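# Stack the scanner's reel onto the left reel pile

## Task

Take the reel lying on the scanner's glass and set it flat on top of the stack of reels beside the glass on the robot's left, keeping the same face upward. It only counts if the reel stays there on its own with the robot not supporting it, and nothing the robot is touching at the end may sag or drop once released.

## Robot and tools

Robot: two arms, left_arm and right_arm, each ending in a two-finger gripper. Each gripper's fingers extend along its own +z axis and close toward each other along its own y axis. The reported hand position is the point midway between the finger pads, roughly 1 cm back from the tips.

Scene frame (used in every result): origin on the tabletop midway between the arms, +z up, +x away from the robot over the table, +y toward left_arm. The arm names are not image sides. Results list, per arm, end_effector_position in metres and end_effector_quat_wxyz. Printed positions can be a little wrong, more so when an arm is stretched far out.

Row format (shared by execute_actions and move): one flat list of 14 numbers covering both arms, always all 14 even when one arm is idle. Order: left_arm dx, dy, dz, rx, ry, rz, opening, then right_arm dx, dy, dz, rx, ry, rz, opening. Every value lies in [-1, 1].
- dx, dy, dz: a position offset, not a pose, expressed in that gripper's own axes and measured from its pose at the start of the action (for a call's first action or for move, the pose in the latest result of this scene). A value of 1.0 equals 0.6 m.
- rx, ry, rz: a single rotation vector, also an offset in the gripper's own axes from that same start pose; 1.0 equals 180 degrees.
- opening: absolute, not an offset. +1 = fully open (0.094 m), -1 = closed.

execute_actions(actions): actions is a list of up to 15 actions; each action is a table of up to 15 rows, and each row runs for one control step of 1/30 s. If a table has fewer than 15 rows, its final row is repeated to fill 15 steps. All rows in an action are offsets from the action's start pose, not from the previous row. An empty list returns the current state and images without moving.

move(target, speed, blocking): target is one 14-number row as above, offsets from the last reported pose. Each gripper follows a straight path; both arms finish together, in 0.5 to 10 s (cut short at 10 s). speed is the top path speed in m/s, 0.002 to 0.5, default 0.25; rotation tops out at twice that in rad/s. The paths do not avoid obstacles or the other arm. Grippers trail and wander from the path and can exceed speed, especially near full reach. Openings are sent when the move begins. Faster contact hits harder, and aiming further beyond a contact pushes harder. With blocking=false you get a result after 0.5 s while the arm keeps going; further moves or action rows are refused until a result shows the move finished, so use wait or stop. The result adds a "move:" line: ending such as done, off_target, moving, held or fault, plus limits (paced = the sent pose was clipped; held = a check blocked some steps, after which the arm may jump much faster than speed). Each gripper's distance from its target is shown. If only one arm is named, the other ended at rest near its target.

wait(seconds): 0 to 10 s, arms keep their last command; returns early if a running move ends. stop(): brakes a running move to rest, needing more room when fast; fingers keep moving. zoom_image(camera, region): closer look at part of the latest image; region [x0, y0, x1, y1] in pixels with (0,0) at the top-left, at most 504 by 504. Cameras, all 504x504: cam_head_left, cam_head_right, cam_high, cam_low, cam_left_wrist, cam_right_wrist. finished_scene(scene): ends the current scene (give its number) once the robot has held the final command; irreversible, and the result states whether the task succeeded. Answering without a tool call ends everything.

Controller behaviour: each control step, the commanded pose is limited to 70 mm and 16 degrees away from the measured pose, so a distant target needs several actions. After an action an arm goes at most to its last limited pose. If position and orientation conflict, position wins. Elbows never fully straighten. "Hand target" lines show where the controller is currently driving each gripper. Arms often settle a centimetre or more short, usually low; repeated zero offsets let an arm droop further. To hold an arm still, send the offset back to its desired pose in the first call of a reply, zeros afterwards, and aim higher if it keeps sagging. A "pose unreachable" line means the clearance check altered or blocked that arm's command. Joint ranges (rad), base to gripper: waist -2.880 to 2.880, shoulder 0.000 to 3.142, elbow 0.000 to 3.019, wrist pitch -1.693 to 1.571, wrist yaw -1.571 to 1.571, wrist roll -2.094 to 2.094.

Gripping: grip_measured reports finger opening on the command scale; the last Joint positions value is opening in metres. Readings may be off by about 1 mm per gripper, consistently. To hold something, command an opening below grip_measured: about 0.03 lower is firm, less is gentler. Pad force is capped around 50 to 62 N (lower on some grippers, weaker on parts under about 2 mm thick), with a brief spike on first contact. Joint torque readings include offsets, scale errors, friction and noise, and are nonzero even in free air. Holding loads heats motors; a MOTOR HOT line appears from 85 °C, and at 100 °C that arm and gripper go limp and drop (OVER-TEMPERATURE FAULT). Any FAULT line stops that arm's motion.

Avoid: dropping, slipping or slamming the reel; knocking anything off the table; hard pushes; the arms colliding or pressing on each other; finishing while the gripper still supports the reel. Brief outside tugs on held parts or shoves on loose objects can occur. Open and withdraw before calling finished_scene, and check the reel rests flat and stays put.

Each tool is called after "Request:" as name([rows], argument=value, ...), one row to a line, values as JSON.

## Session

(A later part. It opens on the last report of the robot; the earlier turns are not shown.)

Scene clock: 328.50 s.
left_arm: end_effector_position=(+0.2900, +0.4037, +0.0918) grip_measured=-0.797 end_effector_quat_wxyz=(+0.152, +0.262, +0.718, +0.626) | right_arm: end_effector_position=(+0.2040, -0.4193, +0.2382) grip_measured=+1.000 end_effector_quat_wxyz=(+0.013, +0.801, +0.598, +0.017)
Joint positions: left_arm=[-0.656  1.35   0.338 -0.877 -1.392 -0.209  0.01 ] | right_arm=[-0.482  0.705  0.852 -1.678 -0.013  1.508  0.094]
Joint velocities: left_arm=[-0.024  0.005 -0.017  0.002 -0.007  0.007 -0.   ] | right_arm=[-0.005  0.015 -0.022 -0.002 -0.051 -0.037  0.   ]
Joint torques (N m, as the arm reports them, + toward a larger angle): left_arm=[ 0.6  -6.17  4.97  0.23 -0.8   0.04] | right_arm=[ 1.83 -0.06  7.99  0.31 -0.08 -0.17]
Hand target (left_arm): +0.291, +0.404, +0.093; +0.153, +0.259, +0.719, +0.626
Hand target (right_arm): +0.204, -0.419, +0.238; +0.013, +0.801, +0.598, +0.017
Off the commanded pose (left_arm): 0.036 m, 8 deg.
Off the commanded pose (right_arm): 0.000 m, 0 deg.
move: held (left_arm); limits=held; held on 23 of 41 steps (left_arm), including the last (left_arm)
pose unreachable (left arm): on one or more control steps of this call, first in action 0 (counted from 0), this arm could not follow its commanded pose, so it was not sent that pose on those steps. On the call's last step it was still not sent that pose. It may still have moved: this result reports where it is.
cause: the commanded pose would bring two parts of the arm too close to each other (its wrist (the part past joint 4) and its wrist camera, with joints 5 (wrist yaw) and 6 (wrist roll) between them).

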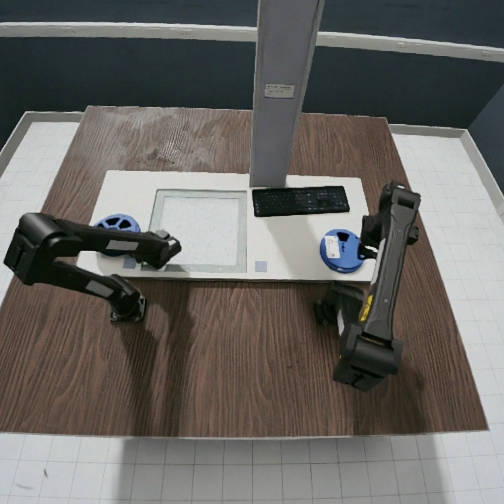

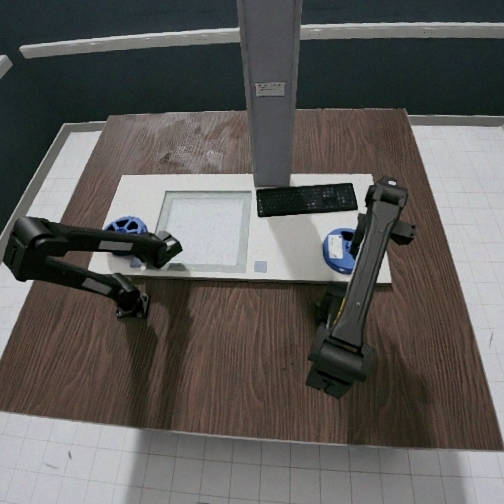

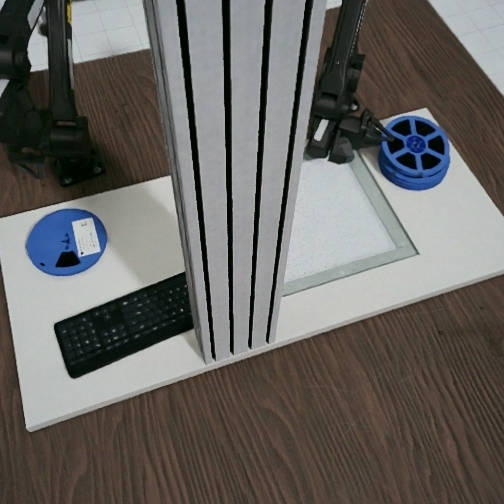

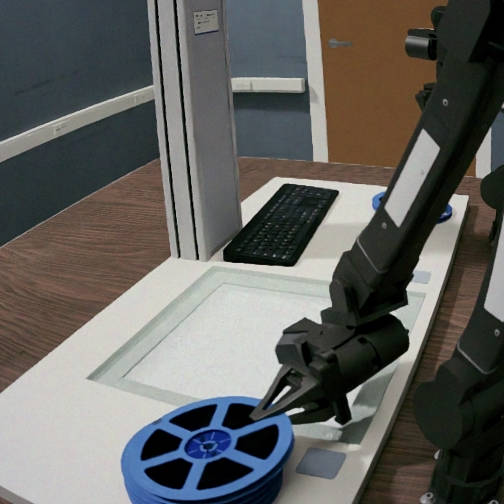

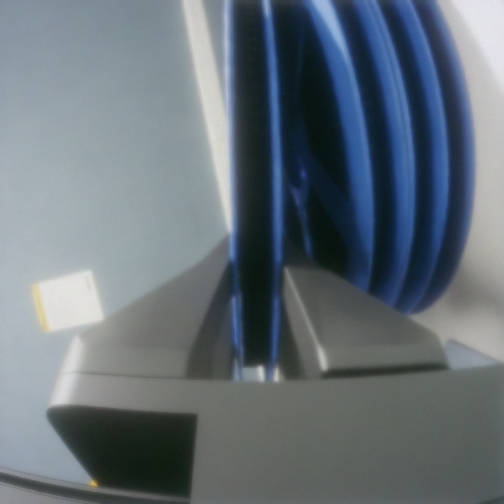

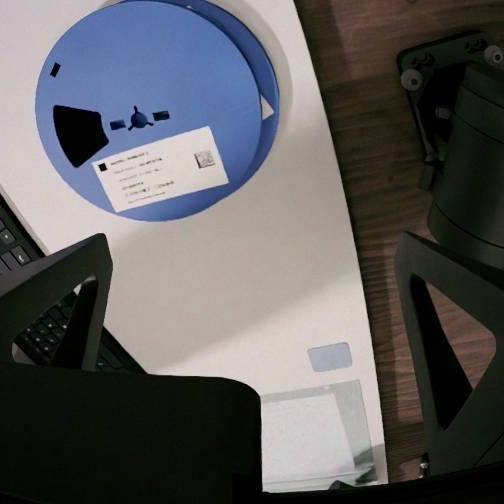

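Request:
move(target=[-0.008,0.007,0.005,-0.012,-0.039,-0.029,-0.85, 0,0,0,0,0,0,1], speed=0.04)

Request:
zoom_image(camera="cam_high", region=[300, 60, 504, 230])

Request:
zoom_image(camera="cam_low", region=[80, 280, 400, 504])

Scene clock: 342.53 s.
left_arm: end_effector_position=(+0.2949, +0.4027, +0.0937) grip_measured=-0.797 end_effector_quat_wxyz=(+0.225, +0.266, +0.709, +0.613) | right_arm: end_effector_position=(+0.2040, -0.4193, +0.2382) grip_measured=+1.000 end_effector_quat_wxyz=(+0.013, +0.801, +0.598, +0.017)
Joint positions: left_arm=[-0.646  1.13   0.149 -0.115 -1.406  0.489  0.01 ] | right_arm=[-0.482  0.705  0.852 -1.678 -0.013  1.508  0.094]
Joint velocities: left_arm=[ 0.005 -0.024 -0.012  0.081  0.051  0.066 -0.   ] | right_arm=[ 0.005 -0.015 -0.012 -0.012  0.022  0.007  0.   ]
Joint torques (N m, as the arm reports them, + toward a larger angle): left_arm=[ 0.34 -4.76  5.92  1.82 -0.92  0.09] | right_arm=[ 1.77 -0.04  8.02  0.29 -0.08 -0.16]
Hand target (left_arm): +0.295, +0.404, +0.096; +0.226, +0.262, +0.708, +0.616
Hand target (right_arm): +0.204, -0.419, +0.238; +0.013, +0.801, +0.598, +0.017
Off the commanded pose (left_arm): 0.002 m, 1 deg.
Off the commanded pose (right_arm): 0.000 m, 0 deg.
move: done

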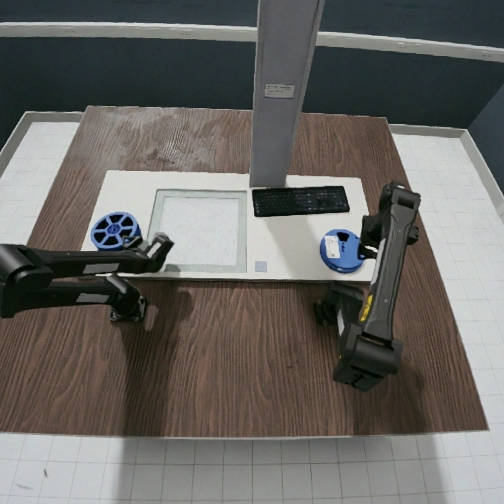

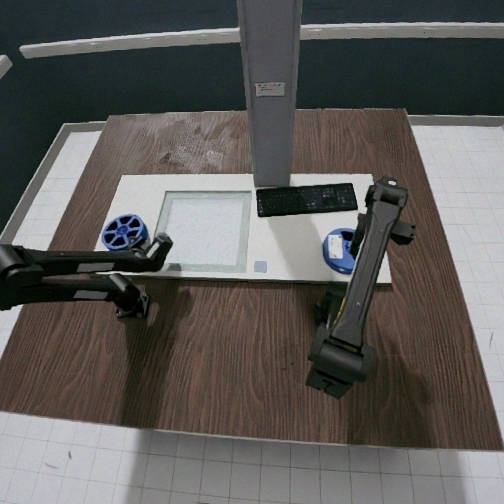

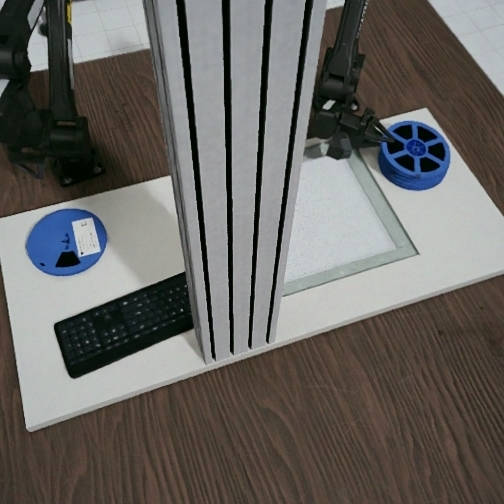

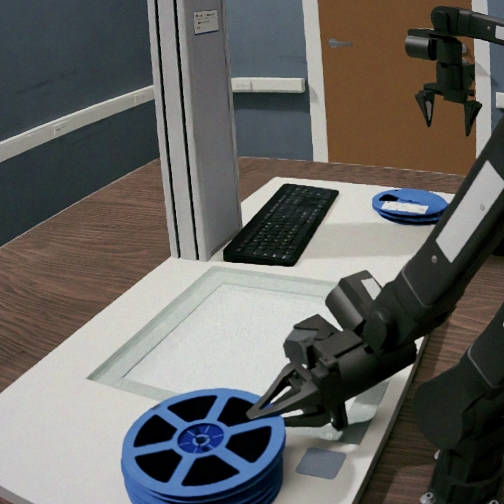

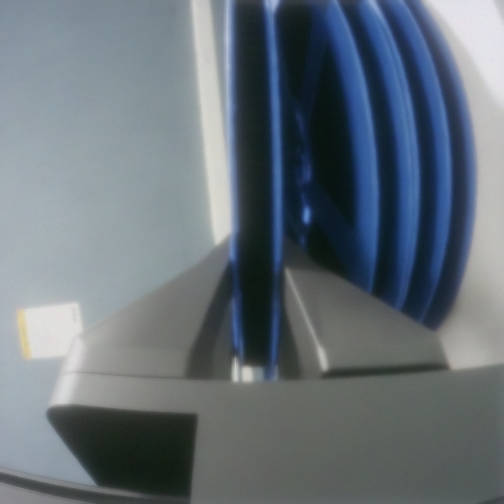

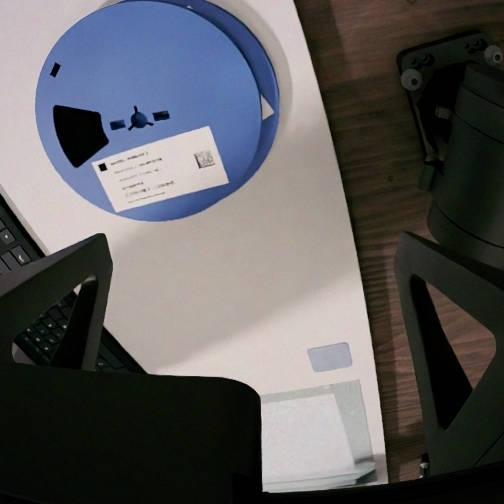

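Region (300, 60, 504, 230) of cam_high's 504x504 image, scaled by 2.471, with more detail than that image has.

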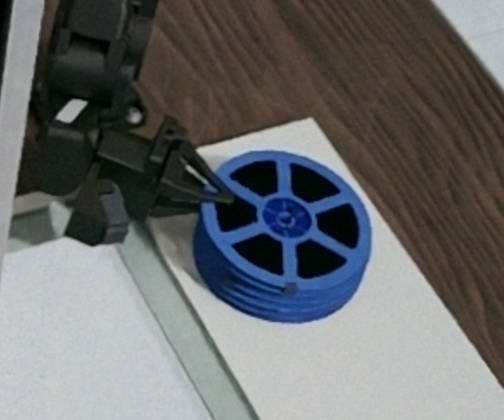

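Region (80, 280, 400, 504) of cam_low's 504x504 image, scaled by 1.575, with more detail than that image has; it fills the top 353 rows of this view, and the rest is white.

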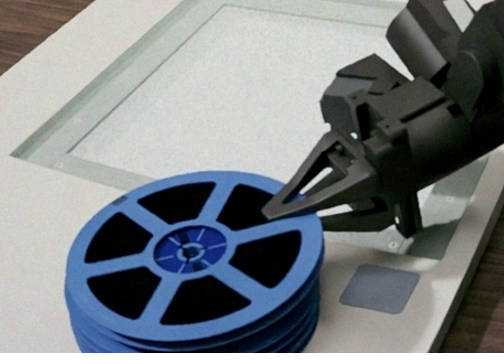

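Request:
move(target=[0,-0.012,0.01,0,0,0,-0.85, 0,0,0,0,0,0,1], speed=0.015)

Request:
zoom_image(camera="cam_high", region=[300, 60, 504, 230])

Scene clock: 348.57 s.
left_arm: end_effector_position=(+0.2983, +0.4043, +0.0870) grip_measured=-0.797 end_effector_quat_wxyz=(+0.229, +0.263, +0.710, +0.612) | right_arm: end_effector_position=(+0.2040, -0.4193, +0.2382) grip_measured=+1.000 end_effector_quat_wxyz=(+0.013, +0.801, +0.598, +0.017)
Joint positions: left_arm=[-0.626  1.182  0.126  0.066 -1.394  0.583  0.01 ] | right_arm=[-0.482  0.705  0.852 -1.678 -0.013  1.508  0.094]
Joint velocities: left_arm=[ 0.005  0.005 -0.022  0.085 -0.037  0.081 -0.001] | right_arm=[-0.005 -0.005 -0.012 -0.017 -0.022 -0.037  0.   ]
Joint torques (N m, as the arm reports them, + toward a larger angle): left_arm=[ 1.39 -3.44  5.37  1.55 -0.6   0.11] | right_arm=[ 1.76 -0.07  8.02  0.3  -0.08 -0.16]
Hand target (left_arm): +0.298, +0.406, +0.086; +0.224, +0.265, +0.710, +0.613
Hand target (right_arm): +0.204, -0.419, +0.238; +0.013, +0.801, +0.598, +0.017
Off the commanded pose (left_arm): 0.003 m, 1 deg.
Off the commanded pose (right_arm): 0.000 m, 0 deg.
move: done

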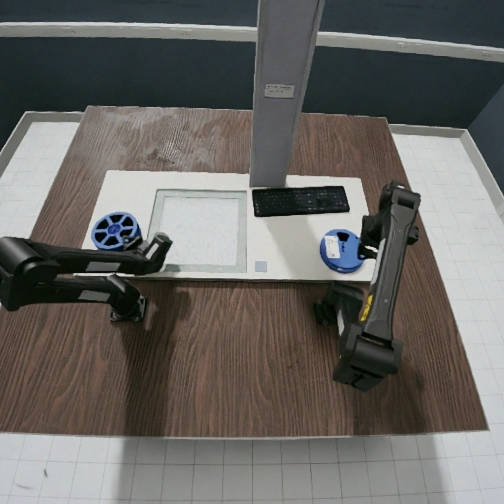

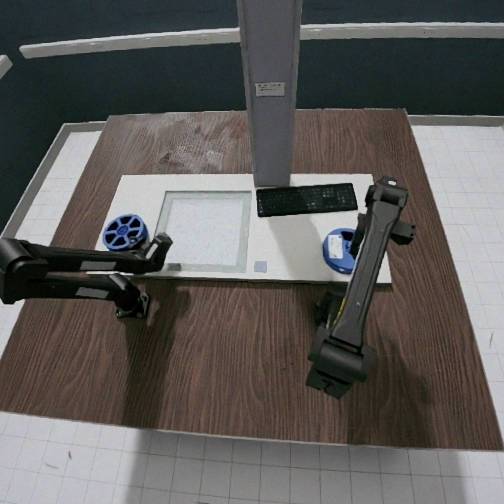

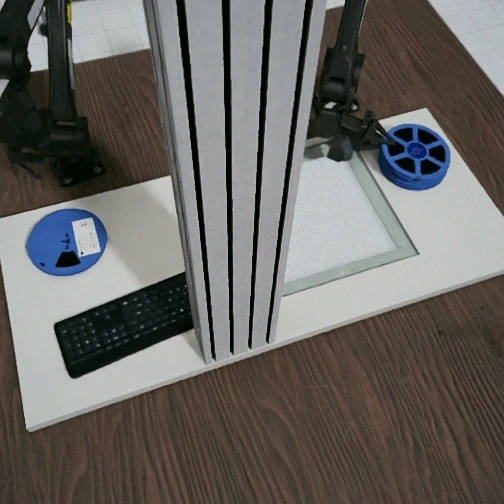

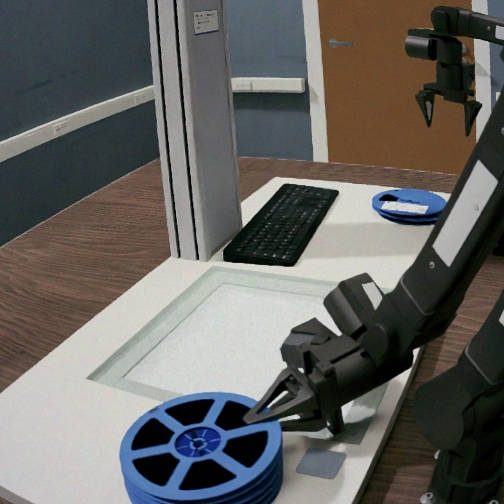

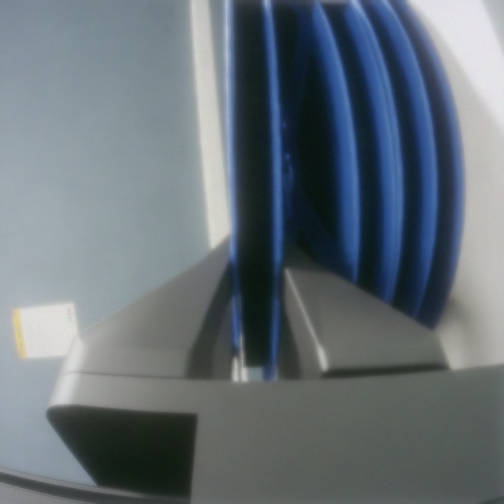

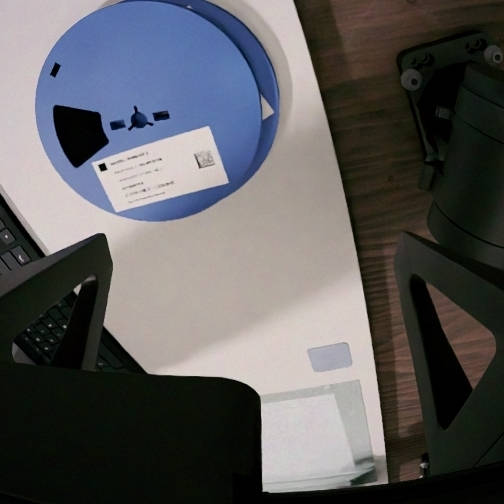

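Region (300, 60, 504, 230) of cam_high's 504x504 image, scaled by 2.471, with more detail than that image has.

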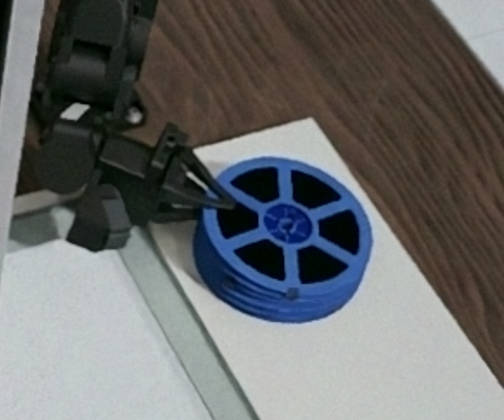

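Request:
move(target=[0,-0.004,0,0.06,0,0,-0.55, 0,0,0,0,0,0,1], speed=0.04)

Request:
zoom_image(camera="cam_low", region=[80, 280, 400, 504])

Scene clock: 355.10 s.
left_arm: end_effector_position=(+0.2908, +0.4094, +0.0816) grip_measured=-0.551 end_effector_quat_wxyz=(+0.199, +0.287, +0.757, +0.553) | right_arm: end_effector_position=(+0.2040, -0.4193, +0.2382) grip_measured=+1.000 end_effector_quat_wxyz=(+0.013, +0.801, +0.598, +0.017)
Joint positions: left_arm=[-0.587  1.014  0.174 -0.346 -1.23   0.423  0.021] | right_arm=[-0.482  0.705  0.852 -1.678 -0.013  1.508  0.094]
Joint velocities: left_arm=[-0.005  0.005 -0.007 -0.012  0.037  0.051  0.   ] | right_arm=[-0.015 -0.005  0.002  0.007 -0.037  0.037  0.   ]
Joint torques (N m, as the arm reports them, + toward a larger angle): left_arm=[ 0.36 -2.77  9.55  0.31  0.25 -0.08] | right_arm=[ 1.81 -0.08  8.02  0.31 -0.08 -0.16]
Hand target (left_arm): +0.298, +0.404, +0.085; +0.204, +0.284, +0.764, +0.543
Hand target (right_arm): +0.204, -0.419, +0.238; +0.013, +0.801, +0.598, +0.017
Off the commanded pose (left_arm): 0.010 m, 2 deg.
Off the commanded pose (right_arm): 0.000 m, 0 deg.
move: done

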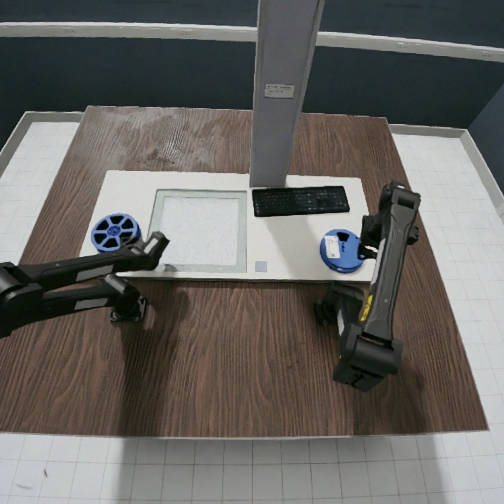

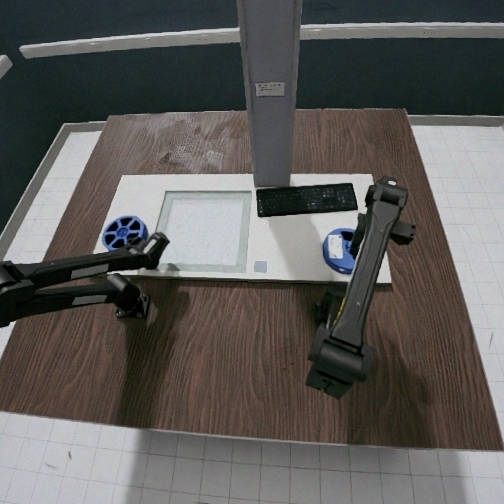

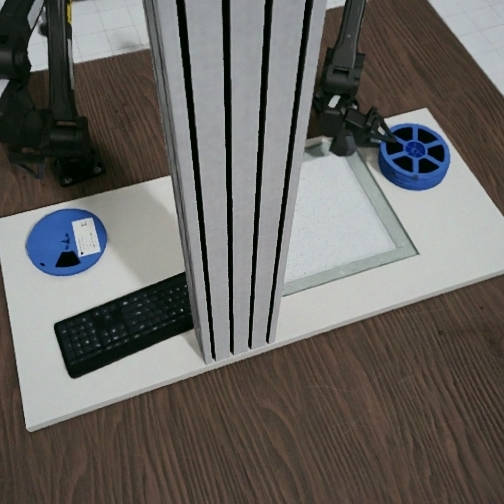

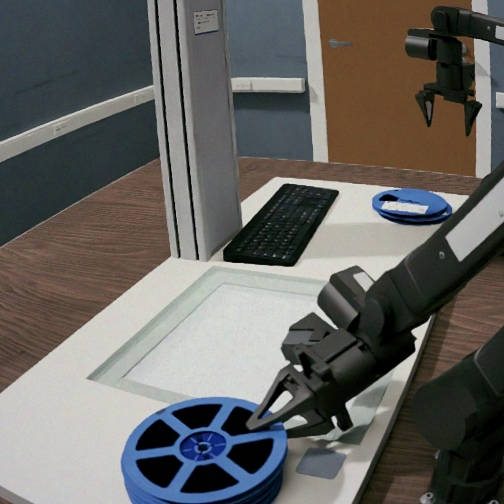

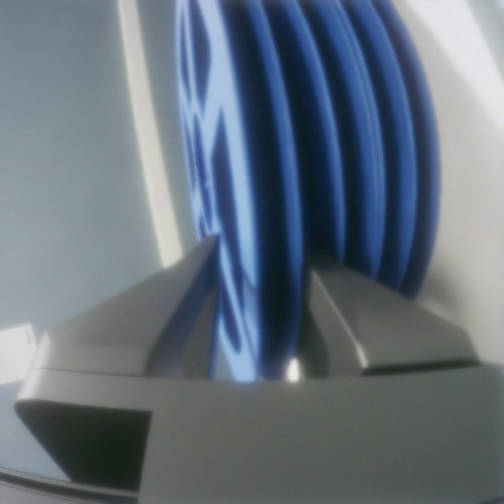

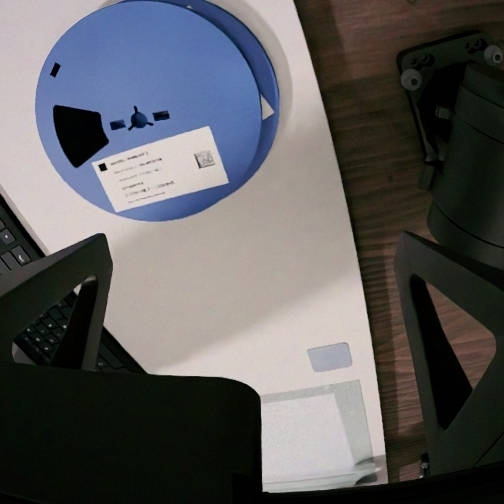

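Region (80, 280, 400, 504) of cam_low's 504x504 image, scaled by 1.575, with more detail than that image has; it fills the top 353 rows of this view, and the rest is white.

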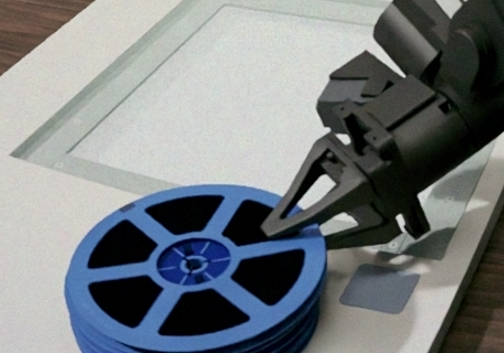

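Request:
move(target=[-0.008,-0.016,-0.075,0,-0.03,0.01,-0.45, 0,0,0,0,0,0,1], speed=0.03)

Request:
zoom_image(camera="cam_high", region=[300, 60, 504, 230])

Request:
zoom_image(camera="cam_low", region=[80, 280, 400, 504])

Scene clock: 362.60 s.
left_arm: end_effector_position=(+0.2543, +0.3842, +0.0772) grip_measured=-0.452 end_effector_quat_wxyz=(+0.212, +0.336, +0.736, +0.548) | right_arm: end_effector_position=(+0.2040, -0.4193, +0.2382) grip_measured=+1.000 end_effector_quat_wxyz=(+0.013, +0.801, +0.598, +0.017)
Joint positions: left_arm=[-0.874  1.092  0.21  -0.881 -1.249 -0.143  0.026] | right_arm=[-0.482  0.705  0.852 -1.678 -0.013  1.508  0.094]
Joint velocities: left_arm=[-0.015  0.015  0.012 -0.022 -0.051 -0.095 -0.001] | right_arm=[-0.005  0.005  0.007  0.007  0.051 -0.022  0.   ]
Joint torques (N m, as the arm reports them, + toward a larger angle): left_arm=[-0.73 -2.7   9.93 -0.33 -0.65 -0.16] | right_arm=[ 1.83 -0.08  7.99  0.29 -0.08 -0.17]
Hand target (left_arm): +0.264, +0.371, +0.086; +0.228, +0.326, +0.742, +0.540
Hand target (right_arm): +0.204, -0.419, +0.238; +0.013, +0.801, +0.598, +0.017
Off the commanded pose (left_arm): 0.019 m, 2 deg.
Off the commanded pose (right_arm): 0.000 m, 0 deg.
move: off_target (left_arm)

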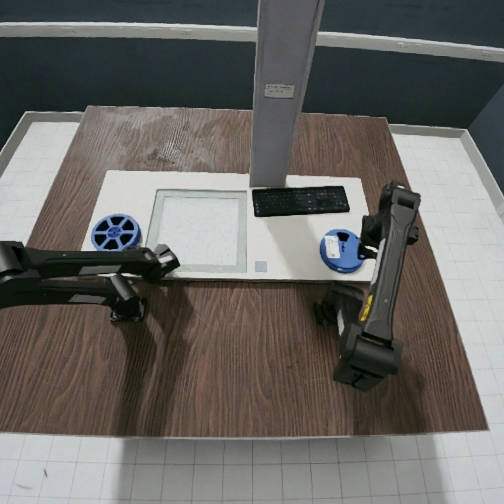

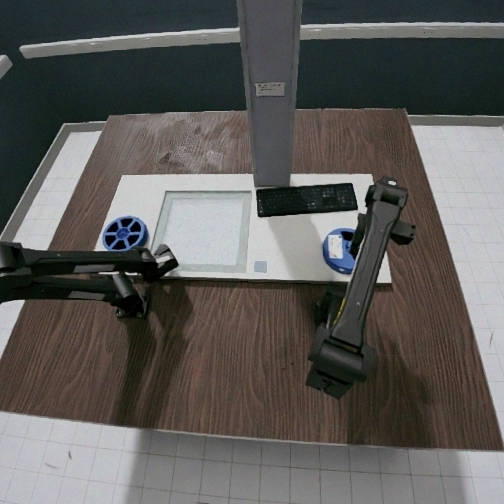

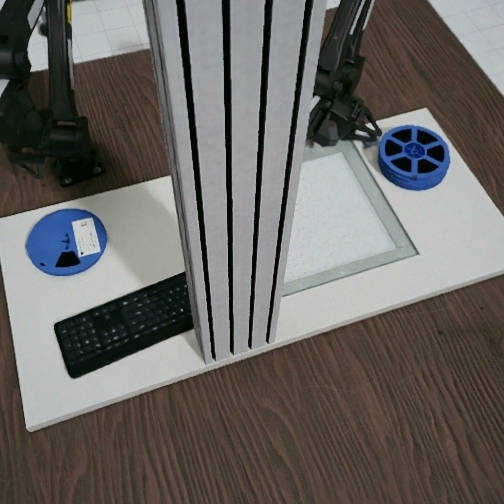

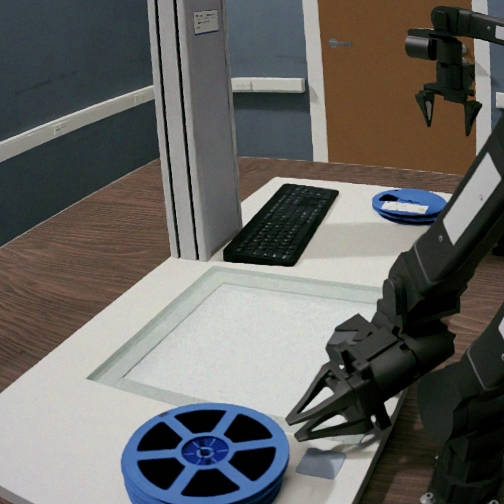

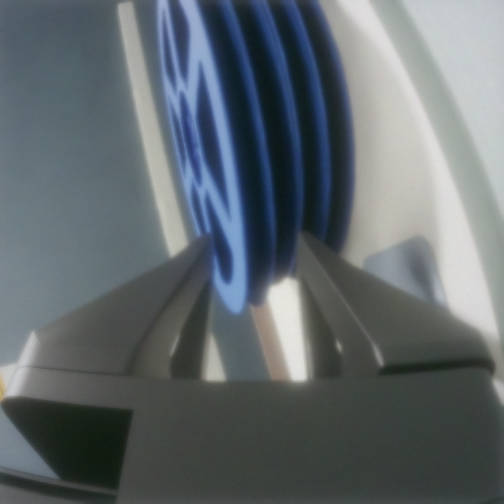

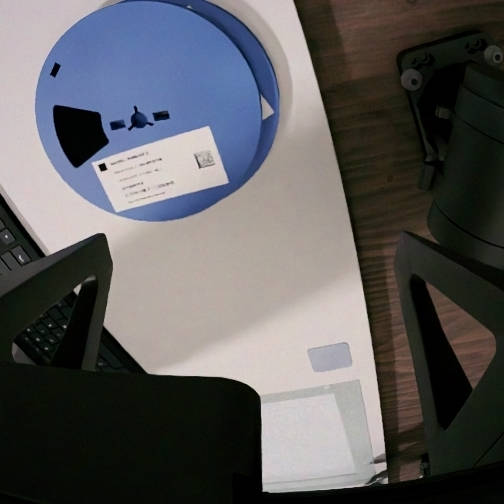

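Region (300, 60, 504, 230) of cam_high's 504x504 image, scaled by 2.471, with more detail than that image has.

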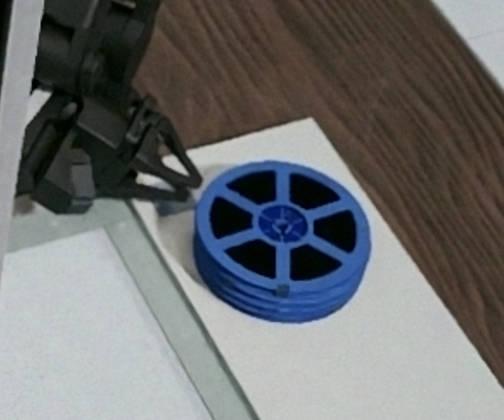

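Region (80, 280, 400, 504) of cam_low's 504x504 image, scaled by 1.575, with more detail than that image has; it fills the top 353 rows of this view, and the rest is white.

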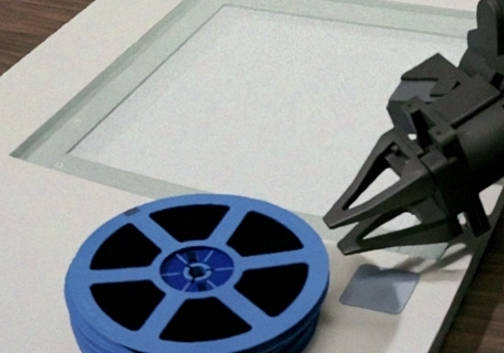

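The reel sits flat on the pile, only about 6 mm off centre, and the gripper is clear of it.

Request:
finished_scene(scene=1)

The scene is finished: the task was done.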